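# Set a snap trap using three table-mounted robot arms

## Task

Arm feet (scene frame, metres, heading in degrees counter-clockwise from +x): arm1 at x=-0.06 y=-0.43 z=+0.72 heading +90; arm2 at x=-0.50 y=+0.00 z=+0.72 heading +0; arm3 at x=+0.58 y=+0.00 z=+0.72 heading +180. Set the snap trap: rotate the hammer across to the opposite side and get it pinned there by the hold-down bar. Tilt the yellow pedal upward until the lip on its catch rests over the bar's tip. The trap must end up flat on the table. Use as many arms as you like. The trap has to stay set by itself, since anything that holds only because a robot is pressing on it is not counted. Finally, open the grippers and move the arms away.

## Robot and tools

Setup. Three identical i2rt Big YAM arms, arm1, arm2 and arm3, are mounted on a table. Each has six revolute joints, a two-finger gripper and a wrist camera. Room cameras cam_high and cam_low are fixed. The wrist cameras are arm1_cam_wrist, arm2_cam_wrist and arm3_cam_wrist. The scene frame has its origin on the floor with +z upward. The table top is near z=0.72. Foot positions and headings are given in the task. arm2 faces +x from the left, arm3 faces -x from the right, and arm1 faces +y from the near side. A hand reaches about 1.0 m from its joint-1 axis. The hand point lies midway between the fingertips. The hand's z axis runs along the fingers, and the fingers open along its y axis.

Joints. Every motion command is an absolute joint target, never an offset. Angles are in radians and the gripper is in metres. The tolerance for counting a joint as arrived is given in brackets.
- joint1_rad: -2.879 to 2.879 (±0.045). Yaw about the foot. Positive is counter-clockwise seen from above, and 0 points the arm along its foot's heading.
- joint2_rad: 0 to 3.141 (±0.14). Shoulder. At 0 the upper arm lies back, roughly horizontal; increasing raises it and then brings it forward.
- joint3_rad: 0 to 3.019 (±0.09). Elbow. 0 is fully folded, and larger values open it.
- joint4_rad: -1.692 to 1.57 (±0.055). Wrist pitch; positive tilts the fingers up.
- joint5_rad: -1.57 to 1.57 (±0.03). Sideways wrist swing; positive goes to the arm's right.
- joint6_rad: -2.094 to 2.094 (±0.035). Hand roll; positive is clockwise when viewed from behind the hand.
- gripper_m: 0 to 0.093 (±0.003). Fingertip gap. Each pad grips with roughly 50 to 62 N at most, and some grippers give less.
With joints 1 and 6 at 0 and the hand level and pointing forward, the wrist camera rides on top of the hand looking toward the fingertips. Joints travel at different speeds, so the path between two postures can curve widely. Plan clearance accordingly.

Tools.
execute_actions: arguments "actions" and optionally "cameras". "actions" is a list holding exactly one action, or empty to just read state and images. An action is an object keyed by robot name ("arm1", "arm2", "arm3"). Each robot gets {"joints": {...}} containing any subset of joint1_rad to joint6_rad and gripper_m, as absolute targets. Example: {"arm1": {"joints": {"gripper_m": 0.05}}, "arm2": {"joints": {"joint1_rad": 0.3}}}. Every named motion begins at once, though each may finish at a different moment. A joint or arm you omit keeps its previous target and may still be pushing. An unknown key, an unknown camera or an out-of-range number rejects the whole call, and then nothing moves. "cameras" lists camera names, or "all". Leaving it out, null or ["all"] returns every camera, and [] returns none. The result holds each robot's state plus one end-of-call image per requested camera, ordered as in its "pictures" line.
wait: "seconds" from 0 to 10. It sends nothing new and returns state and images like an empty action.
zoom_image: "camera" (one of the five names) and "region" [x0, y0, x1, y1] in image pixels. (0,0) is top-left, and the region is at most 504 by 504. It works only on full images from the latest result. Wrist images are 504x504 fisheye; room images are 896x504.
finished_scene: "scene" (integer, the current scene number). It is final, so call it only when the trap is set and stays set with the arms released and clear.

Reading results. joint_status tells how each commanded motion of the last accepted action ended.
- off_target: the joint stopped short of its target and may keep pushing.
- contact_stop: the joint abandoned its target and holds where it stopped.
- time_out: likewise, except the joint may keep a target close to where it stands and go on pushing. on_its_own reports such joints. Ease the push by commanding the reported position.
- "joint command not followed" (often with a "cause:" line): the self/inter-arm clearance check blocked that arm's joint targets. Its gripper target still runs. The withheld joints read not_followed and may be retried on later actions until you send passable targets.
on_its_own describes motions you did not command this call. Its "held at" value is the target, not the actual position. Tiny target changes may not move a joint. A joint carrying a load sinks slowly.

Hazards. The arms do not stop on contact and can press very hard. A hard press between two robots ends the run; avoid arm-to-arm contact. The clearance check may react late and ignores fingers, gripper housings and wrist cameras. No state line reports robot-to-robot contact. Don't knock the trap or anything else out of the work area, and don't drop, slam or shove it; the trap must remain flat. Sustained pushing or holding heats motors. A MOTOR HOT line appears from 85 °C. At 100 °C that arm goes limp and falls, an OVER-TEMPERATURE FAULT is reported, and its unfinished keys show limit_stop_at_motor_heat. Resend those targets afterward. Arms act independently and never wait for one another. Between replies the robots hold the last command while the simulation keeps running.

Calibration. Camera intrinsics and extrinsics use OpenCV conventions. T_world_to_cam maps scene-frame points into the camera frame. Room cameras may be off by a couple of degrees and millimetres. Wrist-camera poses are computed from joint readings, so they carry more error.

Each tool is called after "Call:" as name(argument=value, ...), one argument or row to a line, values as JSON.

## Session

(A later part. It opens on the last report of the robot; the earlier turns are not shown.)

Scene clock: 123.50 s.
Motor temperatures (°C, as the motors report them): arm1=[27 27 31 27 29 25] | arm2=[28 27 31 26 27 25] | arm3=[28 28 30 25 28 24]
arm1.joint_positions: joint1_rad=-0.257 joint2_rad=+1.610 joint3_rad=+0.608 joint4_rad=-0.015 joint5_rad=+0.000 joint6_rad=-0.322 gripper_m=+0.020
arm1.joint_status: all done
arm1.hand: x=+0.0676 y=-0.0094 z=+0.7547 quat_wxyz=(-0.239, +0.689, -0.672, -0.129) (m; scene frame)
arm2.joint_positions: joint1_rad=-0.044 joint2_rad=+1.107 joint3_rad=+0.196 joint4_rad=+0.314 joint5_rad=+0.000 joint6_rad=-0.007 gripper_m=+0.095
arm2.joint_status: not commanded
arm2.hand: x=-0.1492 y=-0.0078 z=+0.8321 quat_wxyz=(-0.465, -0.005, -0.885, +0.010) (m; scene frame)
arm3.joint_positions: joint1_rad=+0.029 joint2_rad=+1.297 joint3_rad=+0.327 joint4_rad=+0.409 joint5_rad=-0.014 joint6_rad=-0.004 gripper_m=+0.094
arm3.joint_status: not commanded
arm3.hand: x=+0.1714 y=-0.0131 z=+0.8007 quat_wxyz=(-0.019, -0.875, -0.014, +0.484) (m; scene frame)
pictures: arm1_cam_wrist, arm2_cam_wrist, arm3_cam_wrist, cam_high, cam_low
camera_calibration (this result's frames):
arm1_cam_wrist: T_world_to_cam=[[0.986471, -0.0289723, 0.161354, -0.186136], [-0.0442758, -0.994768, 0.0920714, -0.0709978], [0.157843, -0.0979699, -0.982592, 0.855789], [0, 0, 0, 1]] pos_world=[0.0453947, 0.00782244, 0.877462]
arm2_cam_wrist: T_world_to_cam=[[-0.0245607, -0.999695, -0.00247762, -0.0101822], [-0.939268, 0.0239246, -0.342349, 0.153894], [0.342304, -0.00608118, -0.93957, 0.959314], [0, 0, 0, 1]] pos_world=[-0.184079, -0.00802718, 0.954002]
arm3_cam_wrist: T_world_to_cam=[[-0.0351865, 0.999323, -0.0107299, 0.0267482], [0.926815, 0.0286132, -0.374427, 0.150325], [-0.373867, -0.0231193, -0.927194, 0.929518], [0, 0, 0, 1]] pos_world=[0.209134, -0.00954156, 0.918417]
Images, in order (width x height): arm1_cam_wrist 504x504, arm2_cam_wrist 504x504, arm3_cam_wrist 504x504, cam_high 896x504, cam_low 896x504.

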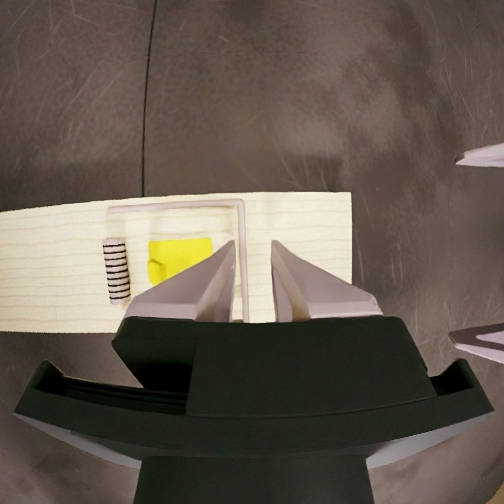

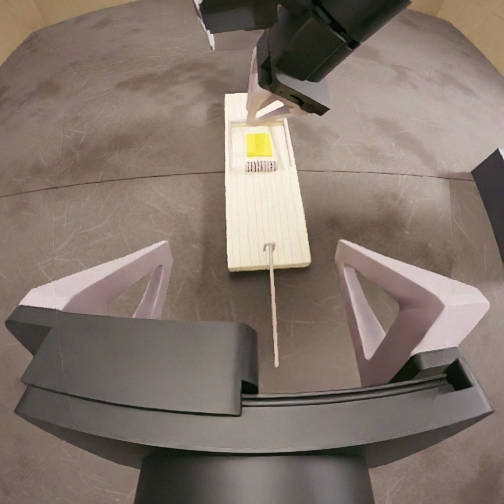

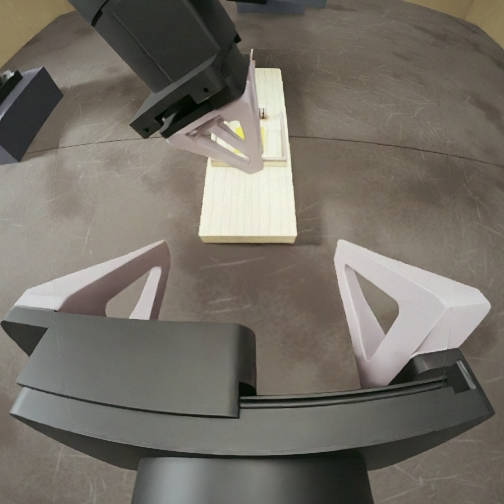

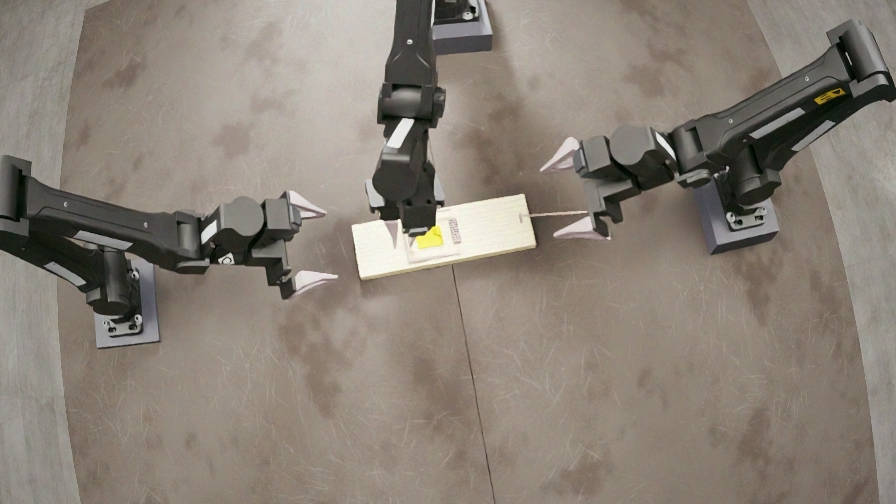

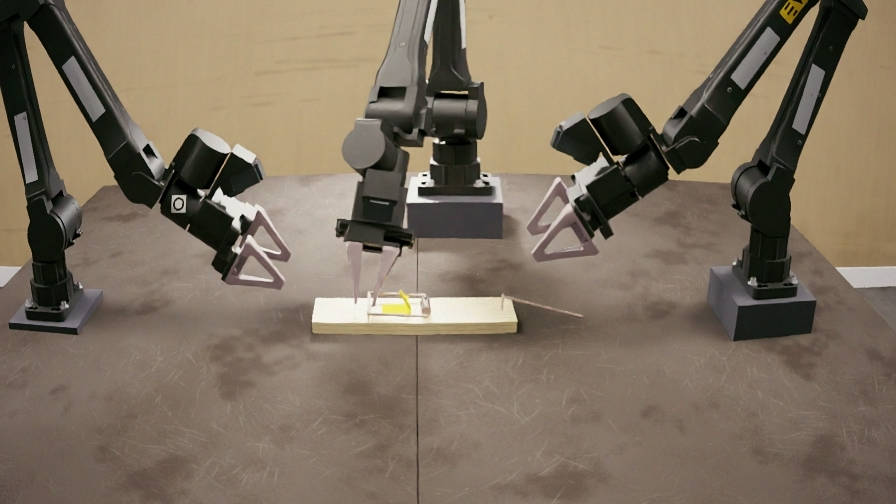

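Call:
execute_actions(
  actions=[
    {"arm1":{"joints":{"joint1_rad":-0.243,"joint3_rad":0.573,"joint2_rad":1.595}},"arm2":{"joints":{"joint1_rad":-0.06,"joint2_rad":1.62,"joint3_rad":0.27,"joint4_rad":0.74}},"arm3":{"joints":{"joint1_rad":0.03,"joint2_rad":1.55,"joint3_rad":0.51}}},
  ],
)

Scene clock: 133.77 s.
Motor temperatures (°C, as the motors report them): arm1=[27 26 30 27 29 25] | arm2=[28 27 31 26 27 25] | arm3=[28 28 30 25 28 24]
arm1.joint_positions: joint1_rad=-0.251 joint2_rad=+1.603 joint3_rad=+0.584 joint4_rad=-0.011 joint5_rad=+0.000 joint6_rad=-0.322 gripper_m=+0.020
arm1.joint_status: all done
arm1.hand: x=+0.0616 y=-0.0192 z=+0.7501 quat_wxyz=(-0.233, +0.692, -0.671, -0.127) (m; scene frame)
arm2.joint_positions: joint1_rad=-0.050 joint2_rad=+1.608 joint3_rad=+0.255 joint4_rad=+0.724 joint5_rad=+0.000 joint6_rad=-0.007 gripper_m=+0.095
arm2.joint_status: all done
arm2.hand: x=-0.1152 y=-0.0114 z=+0.7613 quat_wxyz=(-0.451, -0.008, -0.893, +0.011) (m; scene frame)
arm3.joint_positions: joint1_rad=+0.029 joint2_rad=+1.555 joint3_rad=+0.484 joint4_rad=+0.413 joint5_rad=-0.014 joint6_rad=-0.004 gripper_m=+0.094
arm3.joint_status: all done
arm3.hand: x=+0.1188 y=-0.0153 z=+0.7581 quat_wxyz=(-0.019, -0.897, -0.015, +0.441) (m; scene frame)
pictures: arm1_cam_wrist, arm2_cam_wrist, arm3_cam_wrist, cam_high, cam_low
camera_calibration (this result's frames):
arm1_cam_wrist: T_world_to_cam=[[0.987254, -0.0200268, 0.15789, -0.176953], [-0.0369312, -0.9938, 0.104869, -0.0905646], [0.154811, -0.109364, -0.981872, 0.85066], [0, 0, 0, 1]] pos_world=[0.0396611, -0.000515706, 0.872676]
arm2_cam_wrist: T_world_to_cam=[[-0.0309686, -0.999518, -0.0023546, -0.0139677], [-0.949447, 0.0301533, -0.312476, 0.137834], [0.312397, -0.00744138, -0.949923, 0.885526], [0, 0, 0, 1]] pos_world=[-0.146202, -0.0115276, 0.884218]
arm3_cam_wrist: T_world_to_cam=[[-0.0355662, 0.999304, -0.0112783, 0.027099], [0.958413, 0.0309089, -0.283707, 0.110642], [-0.283161, -0.0208997, -0.958845, 0.883581], [0, 0, 0, 1]] pos_world=[0.145118, -0.0120335, 0.878912]
Images, in order (width x height): arm1_cam_wrist 504x504, arm2_cam_wrist 504x504, arm3_cam_wrist 504x504, cam_high 896x504, cam_low 896x504.

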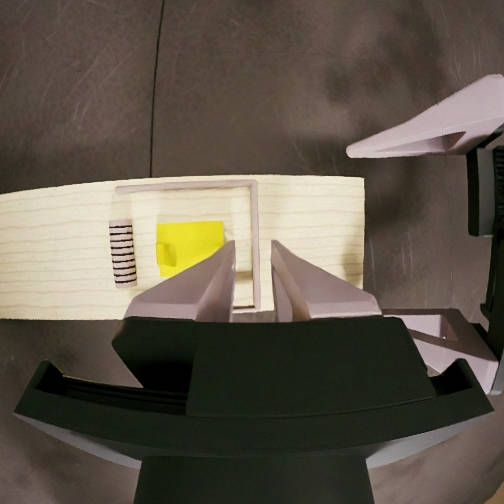

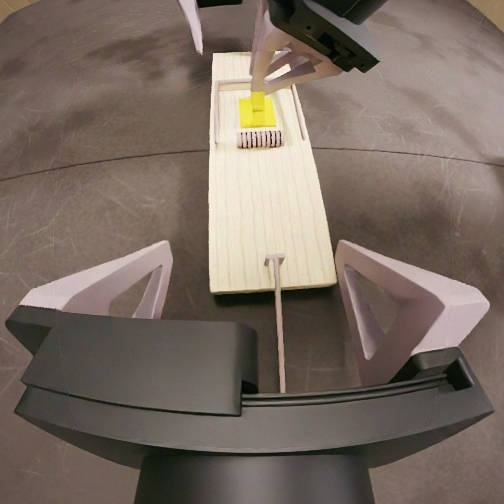

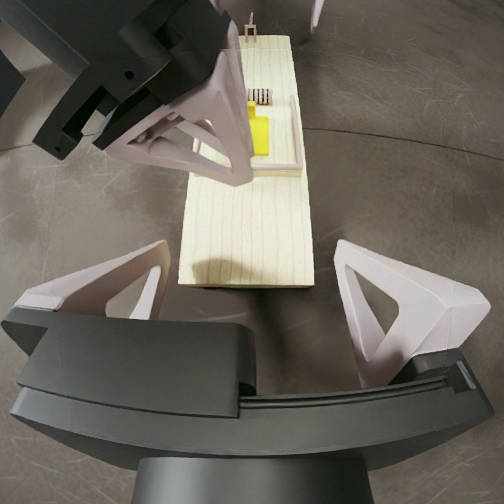

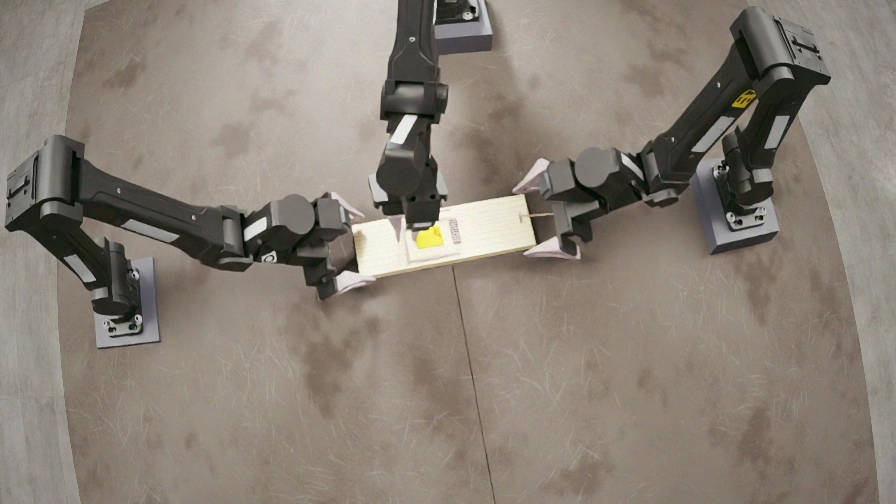

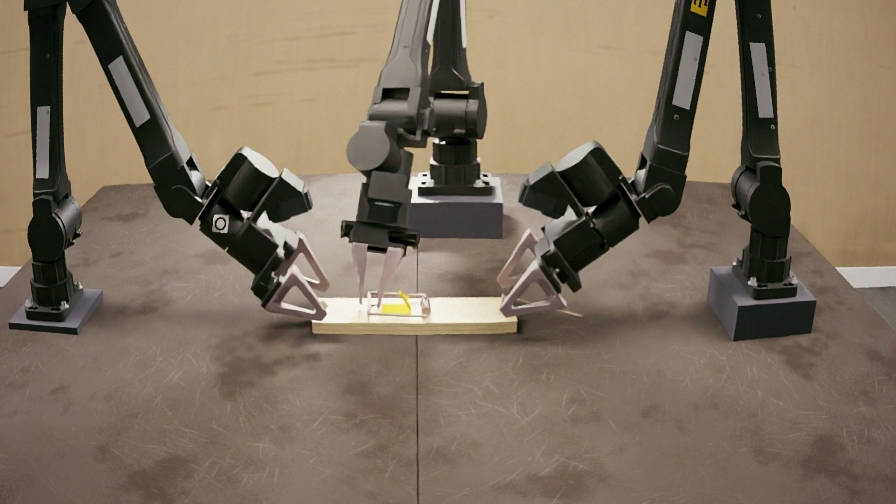

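Call:
execute_actions(
  actions=[
    {"arm1":{"joints":{"joint4_rad":-0.05,"joint2_rad":1.585}},"arm2":{"joints":{"joint1_rad":-0.075}},"arm3":{"joints":{"joint1_rad":0.045}}},
  ],
  cameras=[],
)

Call:
execute_actions(
  actions=[
    {"arm2":{"joints":{"joint2_rad":1.70,"joint3_rad":0.285}},"arm3":{"joints":{"joint2_rad":1.64,"joint3_rad":0.52}}},
  ],
  cameras=[],
)

Call:
execute_actions(
  actions=[
    {"arm1":{"joints":{"joint2_rad":1.61}},"arm2":{"joints":{"gripper_m":0.05}},"arm3":{"joints":{"gripper_m":0.05}}},
  ],
)

Scene clock: 144.40 s.
Motor temperatures (°C, as the motors report them): arm1=[27 26 30 27 29 25] | arm2=[28 27 31 26 27 25] | arm3=[28 28 30 25 28 24]
arm1.joint_positions: joint1_rad=-0.251 joint2_rad=+1.596 joint3_rad=+0.584 joint4_rad=-0.036 joint5_rad=+0.000 joint6_rad=-0.322 gripper_m=+0.020
arm1.joint_status: all done
arm1.hand: x=+0.0604 y=-0.0231 z=+0.7499 quat_wxyz=(-0.225, +0.694, -0.673, -0.123) (m; scene frame)
arm2.joint_positions: joint1_rad=-0.067 joint2_rad=+1.608 joint3_rad=+0.255 joint4_rad=+0.724 joint5_rad=+0.000 joint6_rad=-0.007 gripper_m=+0.095
arm2.joint_status: all done
arm2.hand: x=-0.1154 y=-0.0178 z=+0.7613 quat_wxyz=(-0.451, -0.015, -0.892, +0.015) (m; scene frame)
arm3.joint_positions: joint1_rad=+0.030 joint2_rad=+1.555 joint3_rad=+0.484 joint4_rad=+0.413 joint5_rad=-0.014 joint6_rad=-0.004 gripper_m=+0.094
arm3.joint_status: all done
arm3.hand: x=+0.1188 y=-0.0158 z=+0.7581 quat_wxyz=(-0.019, -0.897, -0.015, +0.441) (m; scene frame)
pictures: none
No camera images: the call's "cameras" was empty. Leave "cameras" out to get every camera's image.

Scene clock: 145.10 s.
Motor temperatures (°C, as the motors report them): arm1=[27 26 30 27 29 25] | arm2=[28 27 31 26 27 25] | arm3=[28 28 30 25 28 24]
arm1.joint_positions: joint1_rad=-0.251 joint2_rad=+1.596 joint3_rad=+0.584 joint4_rad=-0.036 joint5_rad=+0.000 joint6_rad=-0.322 gripper_m=+0.020
arm1.joint_status: not commanded
arm1.hand: x=+0.0604 y=-0.0231 z=+0.7499 quat_wxyz=(-0.225, +0.694, -0.673, -0.123) (m; scene frame)
arm2.joint_positions: joint1_rad=-0.067 joint2_rad=+1.688 joint3_rad=+0.272 joint4_rad=+0.727 joint5_rad=+0.000 joint6_rad=-0.007 gripper_m=+0.095
arm2.joint_status: all done
arm2.hand: x=-0.1185 y=-0.0179 z=+0.7374 quat_wxyz=(-0.424, -0.016, -0.906, +0.014) (m; scene frame)
arm3.joint_positions: joint1_rad=+0.032 joint2_rad=+1.620 joint3_rad=+0.494 joint4_rad=+0.426 joint5_rad=-0.012 joint6_rad=-0.011 gripper_m=+0.094
arm3.joint_status: all done
arm3.hand: x=+0.1198 y=-0.0166 z=+0.7352 quat_wxyz=(-0.017, -0.906, -0.019, +0.422) (m; scene frame)
pictures: none
No camera images: the call's "cameras" was empty. Leave "cameras" out to get every camera's image.

Scene clock: 145.70 s.
Motor temperatures (°C, as the motors report them): arm1=[27 26 30 27 29 25] | arm2=[28 27 31 26 27 25] | arm3=[28 28 30 25 28 24]
arm1.joint_positions: joint1_rad=-0.251 joint2_rad=+1.596 joint3_rad=+0.584 joint4_rad=-0.036 joint5_rad=+0.000 joint6_rad=-0.322 gripper_m=+0.020
arm1.joint_status: all done
arm1.hand: x=+0.0604 y=-0.0231 z=+0.7499 quat_wxyz=(-0.225, +0.694, -0.673, -0.123) (m; scene frame)
arm2.joint_positions: joint1_rad=-0.068 joint2_rad=+1.688 joint3_rad=+0.272 joint4_rad=+0.728 joint5_rad=+0.000 joint6_rad=-0.007 gripper_m=+0.079
arm2.joint_status: gripper_m off_target (ended at +0.079, target +0.050)
arm2.hand: x=-0.1182 y=-0.0182 z=+0.7375 quat_wxyz=(-0.424, -0.016, -0.905, +0.014) (m; scene frame)
arm3.joint_positions: joint1_rad=+0.032 joint2_rad=+1.621 joint3_rad=+0.494 joint4_rad=+0.426 joint5_rad=-0.012 joint6_rad=-0.012 gripper_m=+0.079
arm3.joint_status: gripper_m off_target (ended at +0.079, target +0.050)
arm3.hand: x=+0.1195 y=-0.0167 z=+0.7352 quat_wxyz=(-0.017, -0.906, -0.020, +0.422) (m; scene frame)
pictures: arm1_cam_wrist, arm2_cam_wrist, arm3_cam_wrist, cam_high, cam_low
camera_calibration (this result's frames):
arm1_cam_wrist: T_world_to_cam=[[0.98803, -0.0172242, 0.153294, -0.172397], [-0.0361827, -0.9919, 0.121759, -0.107166], [0.149955, -0.125848, -0.980651, 0.849267], [0, 0, 0, 1]] pos_world=[0.0391038, -0.00238861, 0.87231]
arm2_cam_wrist: T_world_to_cam=[[-0.0488261, -0.998806, -0.00176636, -0.0234479], [-0.96562, 0.0476558, -0.255553, 0.0841495], [0.255332, -0.010772, -0.966793, 0.869499], [0, 0, 0, 1]] pos_world=[-0.141899, -0.0180638, 0.862089]
arm3_cam_wrist: T_world_to_cam=[[-0.0424642, 0.999089, -0.00417281, 0.0238615], [0.96928, 0.0401837, -0.242654, 0.072251], [-0.242266, -0.0143487, -0.970104, 0.865343], [0, 0, 0, 1]] pos_world=[0.140625, -0.0143265, 0.857104]
Images, in order (width x height): arm1_cam_wrist 504x504, arm2_cam_wrist 504x504, arm3_cam_wrist 504x504, cam_high 896x504, cam_low 896x504.

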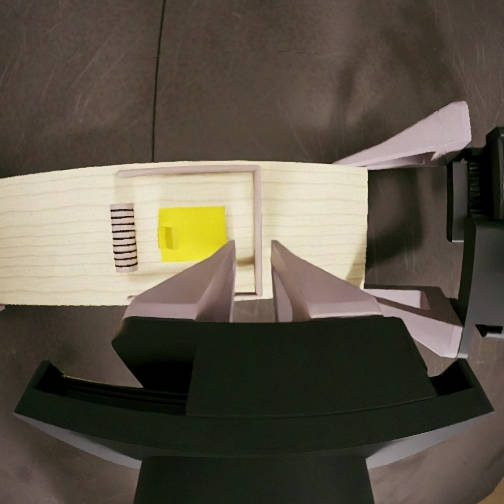

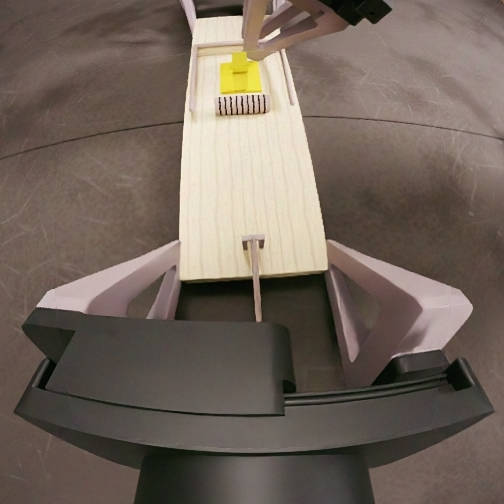

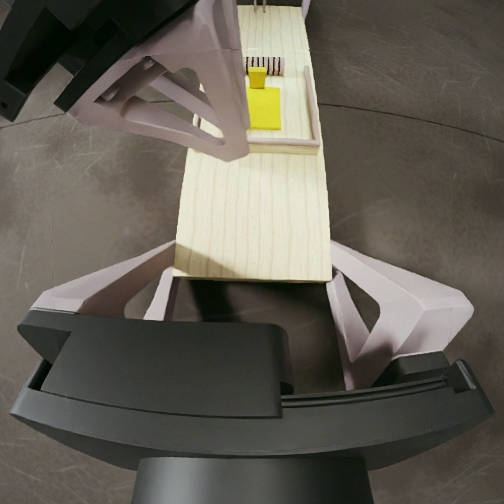

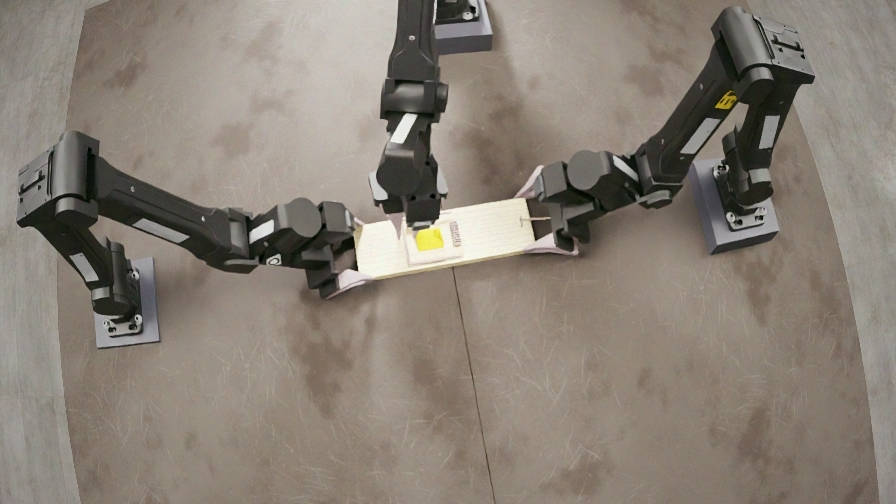

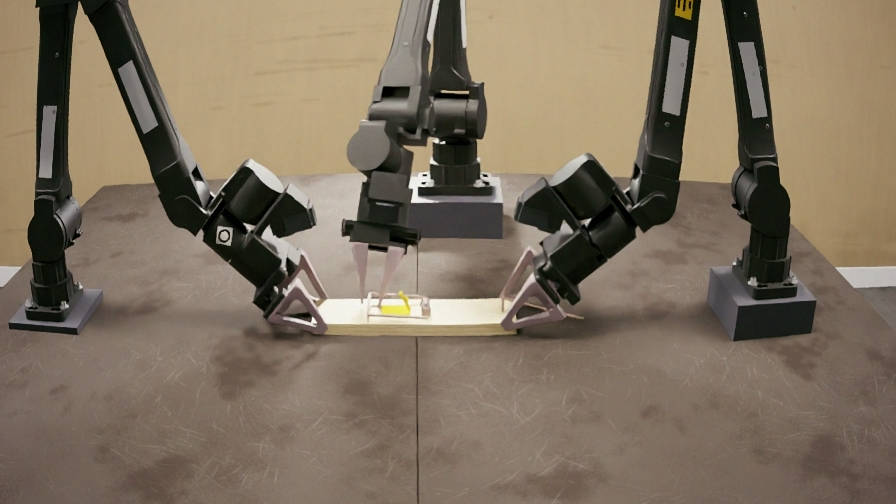

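Good. Grip and start the arc.

Call:
execute_actions(
  actions=[
    {"arm1":{"joints":{"joint2_rad":1.63,"joint1_rad":-0.26}}},
  ],
  cameras=[],
)

Call:
execute_actions(
  actions=[
    {"arm1":{"joints":{"gripper_m":0}}},
  ],
  cameras=["arm1_cam_wrist"],
)

Call:
execute_actions(
  actions=[
    {"arm1":{"joints":{"joint1_rad":-0.185,"joint2_rad":1.375,"joint3_rad":0.575,"joint4_rad":-0.14,"joint6_rad":-0.25}}},
  ],
  cameras=["cam_low"],
)

Scene clock: 153.27 s.
Motor temperatures (°C, as the motors report them): arm1=[27 26 30 27 29 25] | arm2=[28 27 30 26 27 25] | arm3=[28 28 30 25 28 24]
arm1.joint_positions: joint1_rad=-0.251 joint2_rad=+1.598 joint3_rad=+0.584 joint4_rad=-0.036 joint5_rad=+0.000 joint6_rad=-0.322 gripper_m=+0.020
arm1.joint_status: all done
arm1.hand: x=+0.0602 y=-0.0235 z=+0.7489 quat_wxyz=(-0.224, +0.694, -0.673, -0.123) (m; scene frame)
arm2.joint_positions: joint1_rad=-0.068 joint2_rad=+1.688 joint3_rad=+0.272 joint4_rad=+0.728 joint5_rad=+0.000 joint6_rad=-0.007 gripper_m=+0.079
arm2.joint_status: not commanded
arm2.hand: x=-0.1182 y=-0.0182 z=+0.7375 quat_wxyz=(-0.424, -0.016, -0.905, +0.014) (m; scene frame)
arm3.joint_positions: joint1_rad=+0.032 joint2_rad=+1.621 joint3_rad=+0.494 joint4_rad=+0.426 joint5_rad=-0.012 joint6_rad=-0.012 gripper_m=+0.079
arm3.joint_status: not commanded
arm3.hand: x=+0.1195 y=-0.0167 z=+0.7352 quat_wxyz=(-0.017, -0.906, -0.020, +0.422) (m; scene frame)
pictures: none
No camera images: the call's "cameras" was empty. Leave "cameras" out to get every camera's image.

Scene clock: 153.77 s.
Motor temperatures (°C, as the motors report them): arm1=[27 26 30 27 29 25] | arm2=[28 27 30 26 27 25] | arm3=[28 28 30 25 28 24]
arm1.joint_positions: joint1_rad=-0.257 joint2_rad=+1.600 joint3_rad=+0.584 joint4_rad=-0.036 joint5_rad=+0.001 joint6_rad=-0.327 gripper_m=+0.002
arm1.joint_status: all done
arm1.hand: x=+0.0627 y=-0.0245 z=+0.7482 quat_wxyz=(-0.224, +0.694, -0.673, -0.121) (m; scene frame)
arm2.joint_positions: joint1_rad=-0.068 joint2_rad=+1.688 joint3_rad=+0.272 joint4_rad=+0.728 joint5_rad=+0.000 joint6_rad=-0.007 gripper_m=+0.079
arm2.joint_status: not commanded
arm2.hand: x=-0.1182 y=-0.0182 z=+0.7375 quat_wxyz=(-0.424, -0.016, -0.905, +0.014) (m; scene frame)
arm3.joint_positions: joint1_rad=+0.033 joint2_rad=+1.622 joint3_rad=+0.494 joint4_rad=+0.426 joint5_rad=-0.012 joint6_rad=-0.012 gripper_m=+0.079
arm3.joint_status: not commanded
arm3.hand: x=+0.1195 y=-0.0169 z=+0.7351 quat_wxyz=(-0.017, -0.906, -0.020, +0.422) (m; scene frame)
pictures: arm1_cam_wrist
camera_calibration (this result's frames):
arm1_cam_wrist: T_world_to_cam=[[0.987746, -0.0180563, 0.155021, -0.175755], [-0.0379818, -0.991232, 0.126553, -0.111729], [0.151377, -0.13089, -0.979772, 0.84619], [0, 0, 0, 1]] pos_world=[0.0412643, -0.0031653, 0.870458]
Images, in order (width x height): arm1_cam_wrist 504x504.

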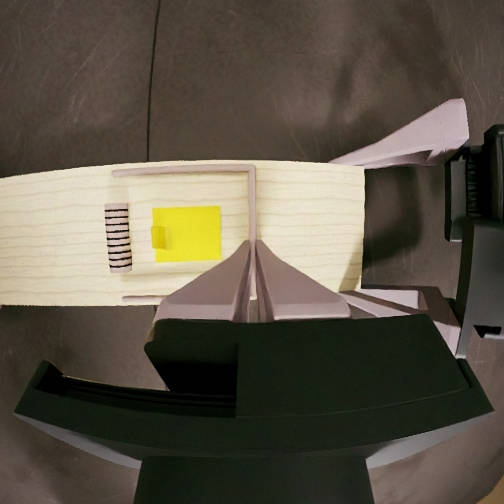

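Scene clock: 154.77 s.
Motor temperatures (°C, as the motors report them): arm1=[27 26 30 27 29 25] | arm2=[28 27 30 26 27 25] | arm3=[28 28 30 25 28 24]
arm1.joint_positions: joint1_rad=-0.197 joint2_rad=+1.417 joint3_rad=+0.566 joint4_rad=-0.146 joint5_rad=+0.010 joint6_rad=-0.271 gripper_m=+0.002
arm1.joint_status: all done
arm1.hand: x=+0.0387 y=-0.0258 z=+0.8008 quat_wxyz=(-0.242, +0.689, -0.668, -0.143) (m; scene frame)
arm2.joint_positions: joint1_rad=-0.075 joint2_rad=+1.686 joint3_rad=+0.263 joint4_rad=+0.734 joint5_rad=+0.005 joint6_rad=-0.015 gripper_m=+0.079
arm2.joint_status: not commanded
arm2.hand: x=-0.1218 y=-0.0216 z=+0.7375 quat_wxyz=(-0.424, -0.016, -0.905, +0.020) (m; scene frame)
arm3.joint_positions: joint1_rad=+0.042 joint2_rad=+1.622 joint3_rad=+0.501 joint4_rad=+0.429 joint5_rad=-0.010 joint6_rad=+0.005 gripper_m=+0.079
arm3.joint_status: not commanded
arm3.hand: x=+0.1158 y=-0.0211 z=+0.7381 quat_wxyz=(-0.022, -0.904, -0.016, +0.426) (m; scene frame)
pictures: cam_low
Images, in order (width x height): cam_low 896x504.

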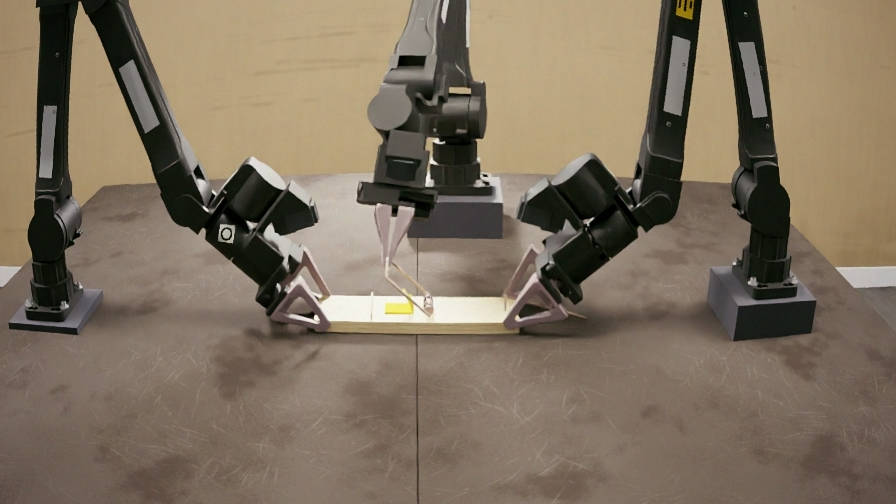

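Call:
execute_actions(
  actions=[
    {"arm1":{"joints":{"joint1_rad":-0.05,"joint2_rad":1.32,"joint3_rad":0.58,"joint4_rad":-0.23,"joint6_rad":-0.1}}},
  ],
  cameras=[],
)

Call:
execute_actions(
  actions=[
    {"arm1":{"joints":{"joint1_rad":0.05,"joint2_rad":1.335,"joint3_rad":0.56,"joint4_rad":-0.2,"joint6_rad":-0.03}}},
  ],
  cameras=["cam_low","cam_high"],
)

Call:
execute_actions(
  actions=[
    {"arm1":{"joints":{"joint1_rad":0.11,"joint2_rad":1.43,"joint3_rad":0.54,"joint4_rad":-0.15,"joint6_rad":0.04}}},
  ],
  cameras=["cam_low","cam_high"],
)

Scene clock: 168.40 s.
Motor temperatures (°C, as the motors report them): arm1=[27 26 30 27 29 25] | arm2=[28 27 30 26 27 25] | arm3=[28 28 30 25 28 24]
arm1.joint_positions: joint1_rad=-0.098 joint2_rad=+1.342 joint3_rad=+0.566 joint4_rad=-0.221 joint5_rad=+0.037 joint6_rad=-0.139 gripper_m=+0.002
arm1.joint_status: joint1_rad time_out (moved +0.099 of +0.147); joint6_rad time_out (moved +0.132 of +0.171); the others done
arm1.on_its_own: joint1_rad reads -0.098 and still pushes toward -0.050 since a time_out; joint6_rad reads -0.139 and still pushes toward -0.100 since a time_out
arm1.hand: x=+0.0019 y=-0.0266 z=+0.8209 quat_wxyz=(-0.232, +0.675, -0.682, -0.161) (m; scene frame)
arm2.joint_positions: joint1_rad=-0.075 joint2_rad=+1.686 joint3_rad=+0.263 joint4_rad=+0.734 joint5_rad=+0.005 joint6_rad=-0.015 gripper_m=+0.079
arm2.joint_status: not commanded
arm2.hand: x=-0.1218 y=-0.0216 z=+0.7375 quat_wxyz=(-0.424, -0.016, -0.905, +0.020) (m; scene frame)
arm3.joint_positions: joint1_rad=+0.042 joint2_rad=+1.623 joint3_rad=+0.501 joint4_rad=+0.429 joint5_rad=-0.010 joint6_rad=+0.005 gripper_m=+0.079
arm3.joint_status: not commanded
arm3.hand: x=+0.1159 y=-0.0210 z=+0.7376 quat_wxyz=(-0.021, -0.905, -0.016, +0.425) (m; scene frame)
pictures: none
No camera images: the call's "cameras" was empty. Leave "cameras" out to get every camera's image.

not run: a stop came earlier in this reply.

not run: a stop came earlier in this reply.

Call:
execute_actions(
  actions=[
    {"arm1":{"joints":{"joint1_rad":0.06,"joint2_rad":1.335,"joint3_rad":0.56,"joint4_rad":-0.2,"joint5_rad":-0.03,"joint6_rad":0}}},
  ],
  cameras=["cam_low","cam_high"],
)

Scene clock: 175.53 s.
Motor temperatures (°C, as the motors report them): arm1=[27 26 31 27 30 25] | arm2=[28 27 30 26 27 25] | arm3=[28 28 30 25 28 24]
arm1.joint_positions: joint1_rad=-0.001 joint2_rad=+1.336 joint3_rad=+0.556 joint4_rad=-0.221 joint5_rad=+0.022 joint6_rad=-0.029 gripper_m=+0.002
arm1.joint_status: joint1_rad time_out (moved +0.097 of +0.158); joint5_rad time_out (moved -0.014 of -0.067); the others done
arm1.on_its_own: joint1_rad reads -0.001 and still pushes toward +0.060 since a time_out; joint5_rad reads +0.022 and still pushes toward -0.030 since a time_out
arm1.hand: x=-0.0402 y=-0.0264 z=+0.8195 quat_wxyz=(-0.209, +0.672, -0.685, -0.188) (m; scene frame)
arm2.joint_positions: joint1_rad=-0.075 joint2_rad=+1.686 joint3_rad=+0.262 joint4_rad=+0.734 joint5_rad=+0.001 joint6_rad=-0.014 gripper_m=+0.079
arm2.joint_status: not commanded
arm2.hand: x=-0.1224 y=-0.0209 z=+0.7372 quat_wxyz=(-0.423, -0.016, -0.906, +0.018) (m; scene frame)
arm3.joint_positions: joint1_rad=+0.042 joint2_rad=+1.629 joint3_rad=+0.504 joint4_rad=+0.430 joint5_rad=-0.006 joint6_rad=+0.001 gripper_m=+0.079
arm3.joint_status: not commanded
arm3.hand: x=+0.1153 y=-0.0204 z=+0.7358 quat_wxyz=(-0.019, -0.905, -0.017, +0.424) (m; scene frame)
pictures: cam_high, cam_low
Images, in order (width x height): cam_high 896x504, cam_low 896x504.

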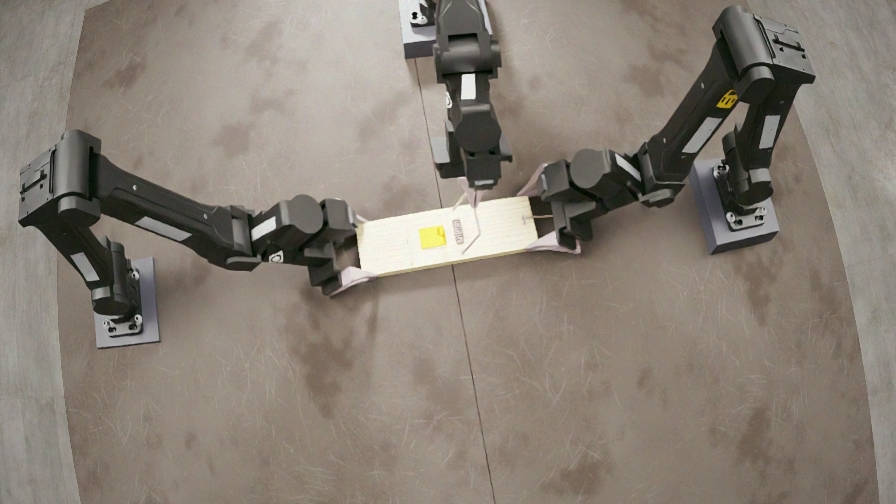

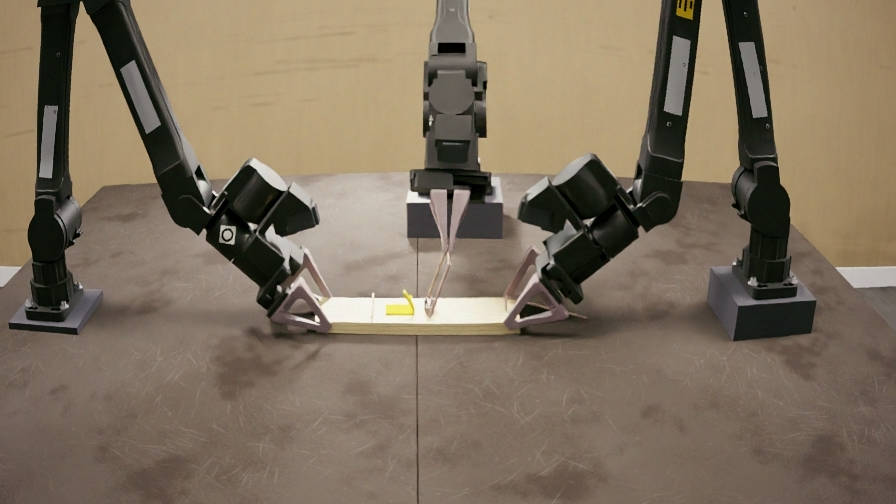

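Call:
execute_actions(
  actions=[
    {"arm1":{"joints":{"joint1_rad":0.11,"joint2_rad":1.43,"joint3_rad":0.53,"joint4_rad":-0.15,"joint5_rad":0,"joint6_rad":0.05}}},
  ],
  cameras=["cam_low","arm1_cam_wrist"],
)

Scene clock: 183.20 s.
Motor temperatures (°C, as the motors report them): arm1=[27 26 31 27 31 25] | arm2=[28 27 30 26 27 25] | arm3=[28 28 30 25 28 24]
arm1.joint_positions: joint1_rad=+0.072 joint2_rad=+1.388 joint3_rad=+0.543 joint4_rad=-0.171 joint5_rad=+0.035 joint6_rad=+0.031 gripper_m=+0.002
arm1.joint_status: joint5_rad time_out (moved +0.012 of -0.022); the others done
arm1.on_its_own: joint5_rad reads +0.035 and still pushes toward +0.000 since a time_out
arm1.hand: x=-0.0675 y=-0.0274 z=+0.8013 quat_wxyz=(-0.195, +0.677, -0.683, -0.192) (m; scene frame)
arm2.joint_positions: joint1_rad=-0.075 joint2_rad=+1.686 joint3_rad=+0.262 joint4_rad=+0.734 joint5_rad=+0.001 joint6_rad=-0.013 gripper_m=+0.079
arm2.joint_status: not commanded
arm2.hand: x=-0.1224 y=-0.0209 z=+0.7372 quat_wxyz=(-0.423, -0.017, -0.906, +0.018) (m; scene frame)
arm3.joint_positions: joint1_rad=+0.042 joint2_rad=+1.630 joint3_rad=+0.504 joint4_rad=+0.430 joint5_rad=-0.006 joint6_rad=+0.000 gripper_m=+0.079
arm3.joint_status: not commanded
arm3.hand: x=+0.1155 y=-0.0203 z=+0.7353 quat_wxyz=(-0.018, -0.906, -0.018, +0.423) (m; scene frame)
pictures: arm1_cam_wrist, cam_low
camera_calibration (this result's frames):
arm1_cam_wrist: T_world_to_cam=[[0.999756, -0.0206597, 0.0077599, 0.0633259], [-0.0211555, -0.997291, 0.0704467, -0.0803535], [0.00628347, -0.0705937, -0.997485, 0.923612], [0, 0, 0, 1]] pos_world=[-0.0708139, -0.0136263, 0.926459]
Images, in order (width x height): arm1_cam_wrist 504x504, cam_low 896x504.

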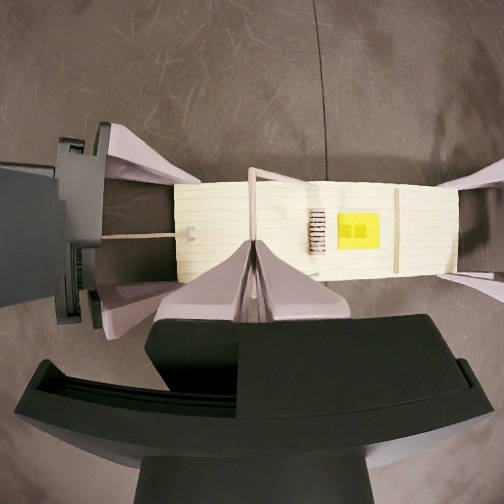

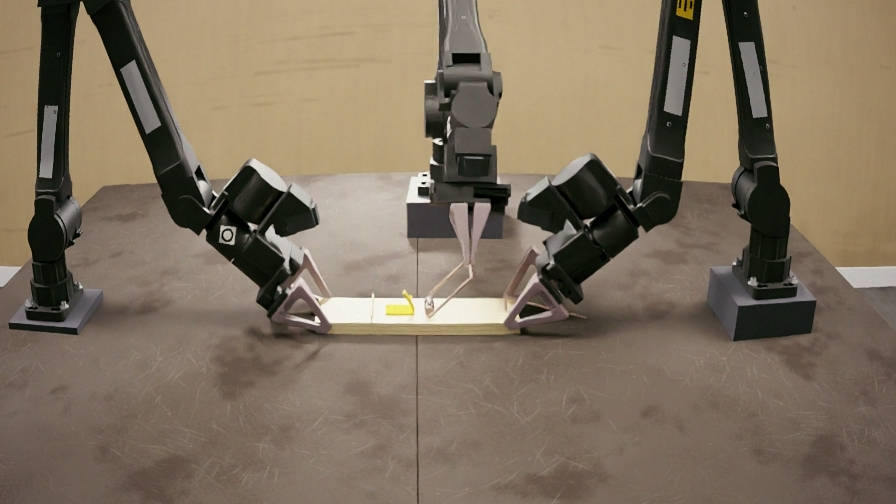

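Call:
execute_actions(
  actions=[
    {"arm2":{"joints":{"gripper_m":0.093}}},
  ],
  cameras=[],
)

Call:
execute_actions(
  actions=[
    {"arm2":{"joints":{"joint2_rad":1.3,"joint3_rad":0.12,"joint4_rad":0.5}},"arm1":{"joints":{"joint1_rad":0.13,"joint2_rad":1.49,"joint3_rad":0.53,"joint4_rad":-0.1,"joint5_rad":0.02,"joint6_rad":0.09}}},
  ],
  cameras=["cam_low"],
)

Call:
execute_actions(
  actions=[
    {"arm2":{"joints":{"joint1_rad":0.6,"gripper_m":0}},"arm1":{"joints":{"joint1_rad":0.155,"joint2_rad":1.61,"joint3_rad":0.53,"joint4_rad":-0.05,"joint6_rad":0.14}}},
  ],
  cameras=["cam_low"],
)

Call:
execute_actions(
  actions=[
    {"arm2":{"joints":{"joint1_rad":0.51,"joint2_rad":1.6,"joint3_rad":0.35,"joint4_rad":0.52,"joint5_rad":1.1,"joint6_rad":0.95}},"arm1":{"joints":{"joint2_rad":1.66}}},
  ],
)

Scene clock: 197.20 s.
Motor temperatures (°C, as the motors report them): arm1=[27 26 30 27 31 25] | arm2=[28 27 30 26 27 25] | arm3=[28 28 30 25 28 24]
arm1.joint_positions: joint1_rad=+0.072 joint2_rad=+1.388 joint3_rad=+0.543 joint4_rad=-0.159 joint5_rad=+0.034 joint6_rad=+0.034 gripper_m=+0.002
arm1.joint_status: not commanded
arm1.on_its_own: joint5_rad reads +0.034 and still pushes toward +0.000 since a time_out
arm1.hand: x=-0.0677 y=-0.0249 z=+0.8029 quat_wxyz=(-0.199, +0.675, -0.683, -0.197) (m; scene frame)
arm2.joint_positions: joint1_rad=-0.075 joint2_rad=+1.687 joint3_rad=+0.270 joint4_rad=+0.734 joint5_rad=+0.001 joint6_rad=-0.013 gripper_m=+0.093
arm2.joint_status: all done
arm2.hand: x=-0.1182 y=-0.0211 z=+0.7389 quat_wxyz=(-0.427, -0.017, -0.904, +0.018) (m; scene frame)
arm3.joint_positions: joint1_rad=+0.042 joint2_rad=+1.635 joint3_rad=+0.510 joint4_rad=+0.430 joint5_rad=+0.002 joint6_rad=+0.002 gripper_m=+0.079
arm3.joint_status: not commanded
arm3.hand: x=+0.1131 y=-0.0191 z=+0.7354 quat_wxyz=(-0.015, -0.905, -0.015, +0.424) (m; scene frame)
pictures: none
No camera images: the call's "cameras" was empty. Leave "cameras" out to get every camera's image.

Scene clock: 198.37 s.
Motor temperatures (°C, as the motors report them): arm1=[27 26 30 27 31 25] | arm2=[28 27 30 26 27 25] | arm3=[28 28 30 25 28 24]
arm1.joint_positions: joint1_rad=+0.104 joint2_rad=+1.439 joint3_rad=+0.543 joint4_rad=-0.114 joint5_rad=+0.043 joint6_rad=+0.073 gripper_m=+0.002
arm1.joint_status: all done
arm1.hand: x=-0.0795 y=-0.0218 z=+0.7894 quat_wxyz=(-0.193, +0.672, -0.687, -0.199) (m; scene frame)
arm2.joint_positions: joint1_rad=-0.074 joint2_rad=+1.301 joint3_rad=+0.108 joint4_rad=+0.511 joint5_rad=-0.002 joint6_rad=-0.013 gripper_m=+0.093
arm2.joint_status: all done
arm2.hand: x=-0.1824 y=-0.0169 z=+0.7764 quat_wxyz=(-0.426, -0.016, -0.904, +0.017) (m; scene frame)
arm3.joint_positions: joint1_rad=+0.040 joint2_rad=+1.636 joint3_rad=+0.511 joint4_rad=+0.430 joint5_rad=+0.006 joint6_rad=+0.005 gripper_m=+0.079
arm3.joint_status: not commanded
arm3.hand: x=+0.1126 y=-0.0175 z=+0.7353 quat_wxyz=(-0.014, -0.905, -0.012, +0.424) (m; scene frame)
pictures: cam_low
Images, in order (width x height): cam_low 896x504.

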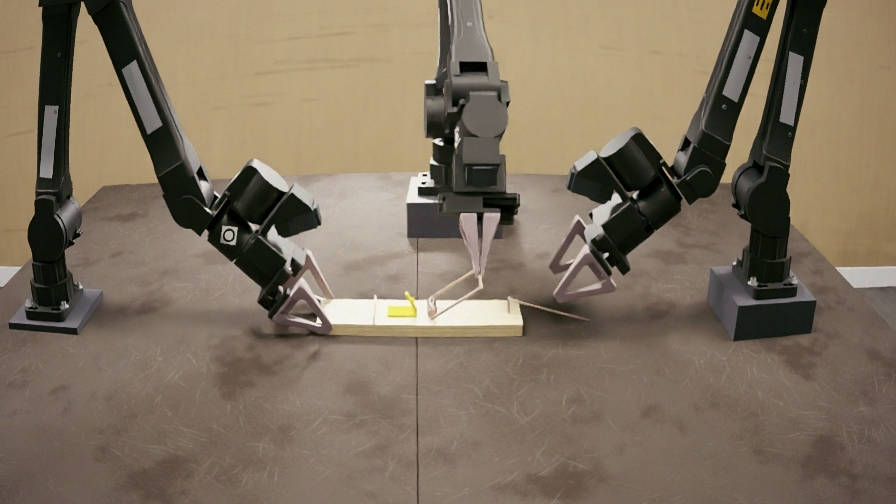

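Scene clock: 199.63 s.
Motor temperatures (°C, as the motors report them): arm1=[27 26 30 27 31 25] | arm2=[28 27 30 26 27 25] | arm3=[28 28 30 25 28 24]
arm1.joint_positions: joint1_rad=+0.131 joint2_rad=+1.553 joint3_rad=+0.544 joint4_rad=-0.029 joint5_rad=+0.040 joint6_rad=+0.122 gripper_m=+0.002
arm1.joint_status: all done
arm1.hand: x=-0.0917 y=-0.0197 z=+0.7565 quat_wxyz=(-0.176, +0.668, -0.696, -0.197) (m; scene frame)
arm2.joint_positions: joint1_rad=+0.593 joint2_rad=+1.301 joint3_rad=+0.108 joint4_rad=+0.511 joint5_rad=-0.001 joint6_rad=-0.013 gripper_m=+0.001
arm2.joint_status: all done
arm2.hand: x=-0.2402 y=+0.1834 z=+0.7754 quat_wxyz=(-0.406, +0.280, -0.861, -0.126) (m; scene frame)
arm3.joint_positions: joint1_rad=+0.038 joint2_rad=+1.636 joint3_rad=+0.512 joint4_rad=+0.430 joint5_rad=+0.009 joint6_rad=+0.008 gripper_m=+0.079
arm3.joint_status: not commanded
arm3.hand: x=+0.1122 y=-0.0159 z=+0.7353 quat_wxyz=(-0.012, -0.905, -0.008, +0.424) (m; scene frame)
pictures: cam_low
Images, in order (width x height): cam_low 896x504.

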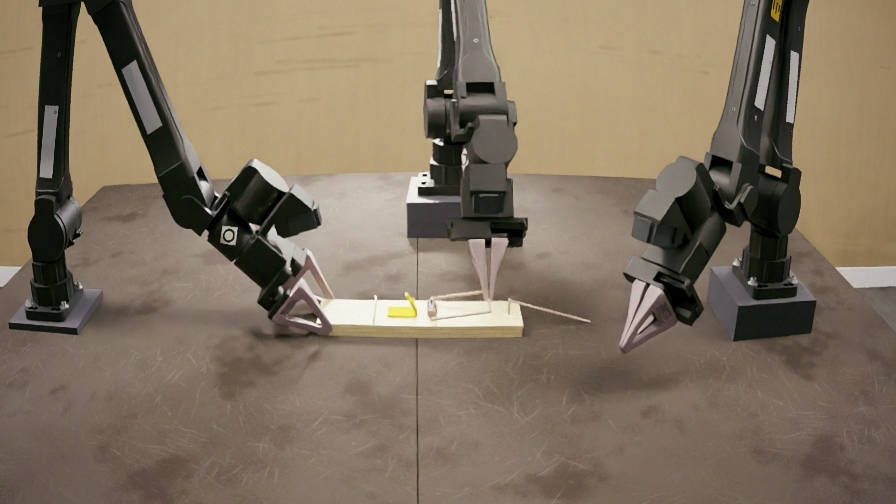

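Scene clock: 201.47 s.
Motor temperatures (°C, as the motors report them): arm1=[27 26 30 27 31 25] | arm2=[28 27 30 26 27 25] | arm3=[28 28 30 25 28 24]
arm1.joint_positions: joint1_rad=+0.131 joint2_rad=+1.589 joint3_rad=+0.552 joint4_rad=-0.023 joint5_rad=+0.038 joint6_rad=+0.123 gripper_m=+0.002
arm1.joint_status: all done
arm1.hand: x=-0.0923 y=-0.0200 z=+0.7459 quat_wxyz=(-0.169, +0.670, -0.698, -0.189) (m; scene frame)
arm2.joint_positions: joint1_rad=+0.515 joint2_rad=+1.588 joint3_rad=+0.345 joint4_rad=+0.511 joint5_rad=+1.096 joint6_rad=+0.935 gripper_m=+0.001
arm2.joint_status: all done
arm2.hand: x=-0.1352 y=+0.0388 z=+0.8168 quat_wxyz=(-0.576, -0.360, -0.724, +0.123) (m; scene frame)
arm3.joint_positions: joint1_rad=+0.038 joint2_rad=+1.636 joint3_rad=+0.512 joint4_rad=+0.430 joint5_rad=+0.009 joint6_rad=+0.008 gripper_m=+0.079
arm3.joint_status: not commanded
arm3.hand: x=+0.1122 y=-0.0159 z=+0.7353 quat_wxyz=(-0.012, -0.905, -0.008, +0.424) (m; scene frame)
pictures: arm1_cam_wrist, arm2_cam_wrist, arm3_cam_wrist, cam_high, cam_low
camera_calibration (this result's frames):
arm1_cam_wrist: T_world_to_cam=[[0.998584, -0.0424319, -0.032079, 0.117839], [-0.0385144, -0.992713, 0.114181, -0.10372], [-0.0366902, -0.112784, -0.992942, 0.860799], [0, 0, 0, 1]] pos_world=[-0.0900845, -0.000879435, 0.870346]
arm2_cam_wrist: T_world_to_cam=[[-0.661217, -0.706591, -0.252035, 0.143066], [-0.487227, 0.659938, -0.57192, 0.384661], [0.570441, -0.255365, -0.780632, 0.851123], [0, 0, 0, 1]] pos_world=[-0.2035, 0.0645839, 0.920467]
arm3_cam_wrist: T_world_to_cam=[[-0.0184915, 0.999812, -0.00574807, 0.0212111], [0.968667, 0.0164907, -0.247816, 0.0828067], [-0.247675, -0.0101504, -0.96879, 0.863396], [0, 0, 0, 1]] pos_world=[0.134022, -0.0138088, 0.857092]
Images, in order (width x height): arm1_cam_wrist 504x504, arm2_cam_wrist 504x504, arm3_cam_wrist 504x504, cam_high 896x504, cam_low 896x504.

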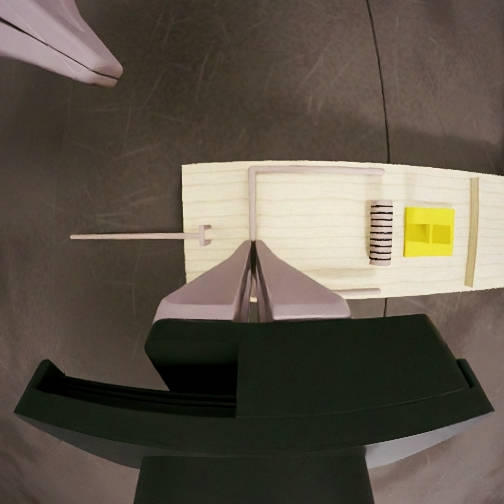

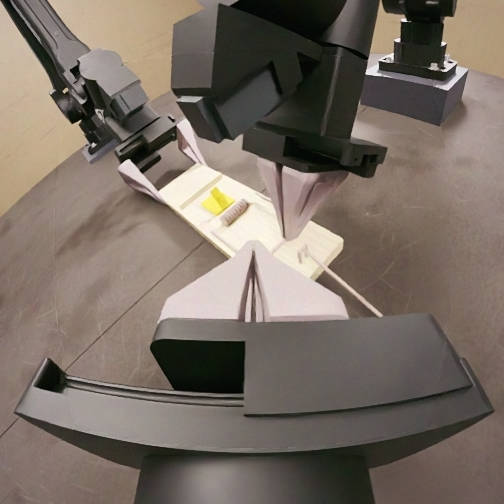

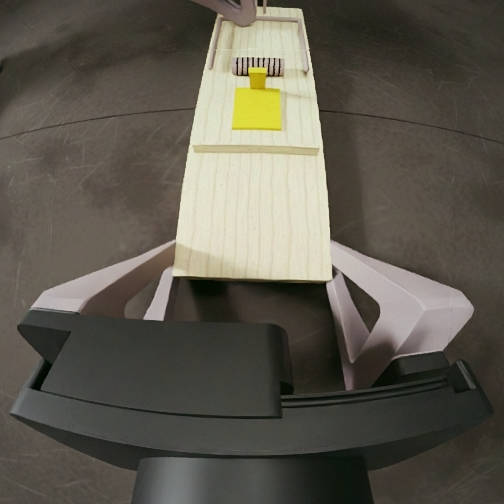

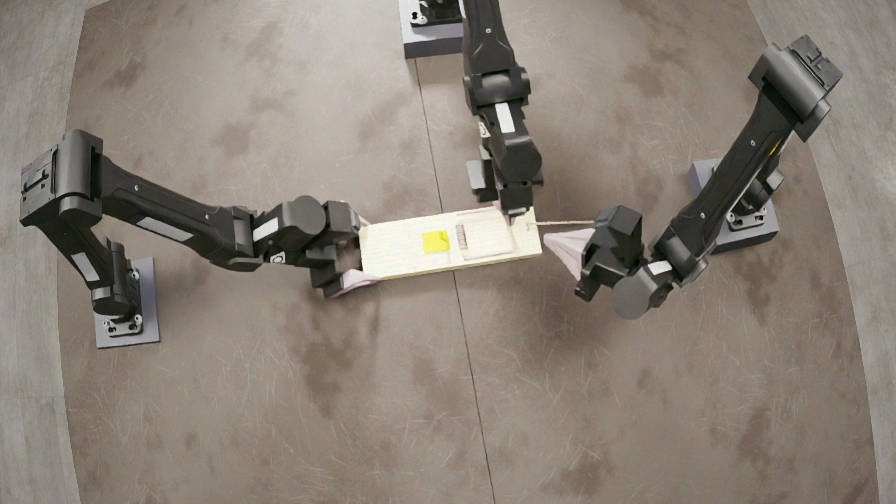

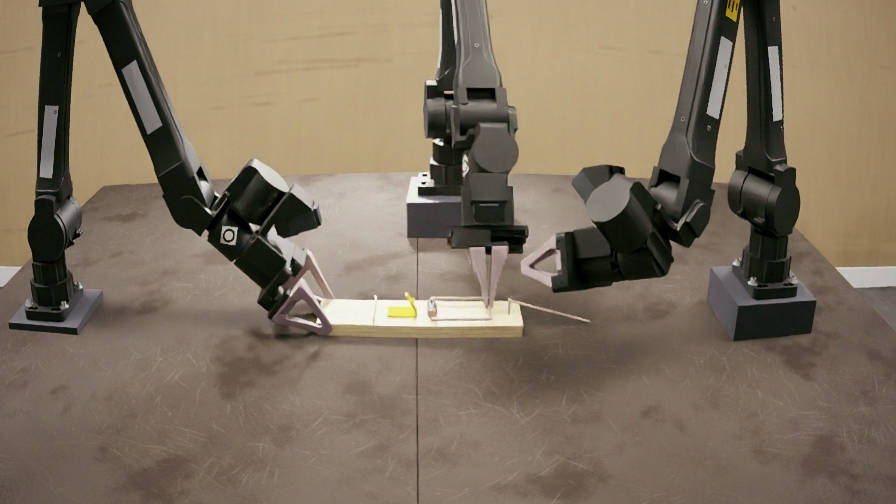

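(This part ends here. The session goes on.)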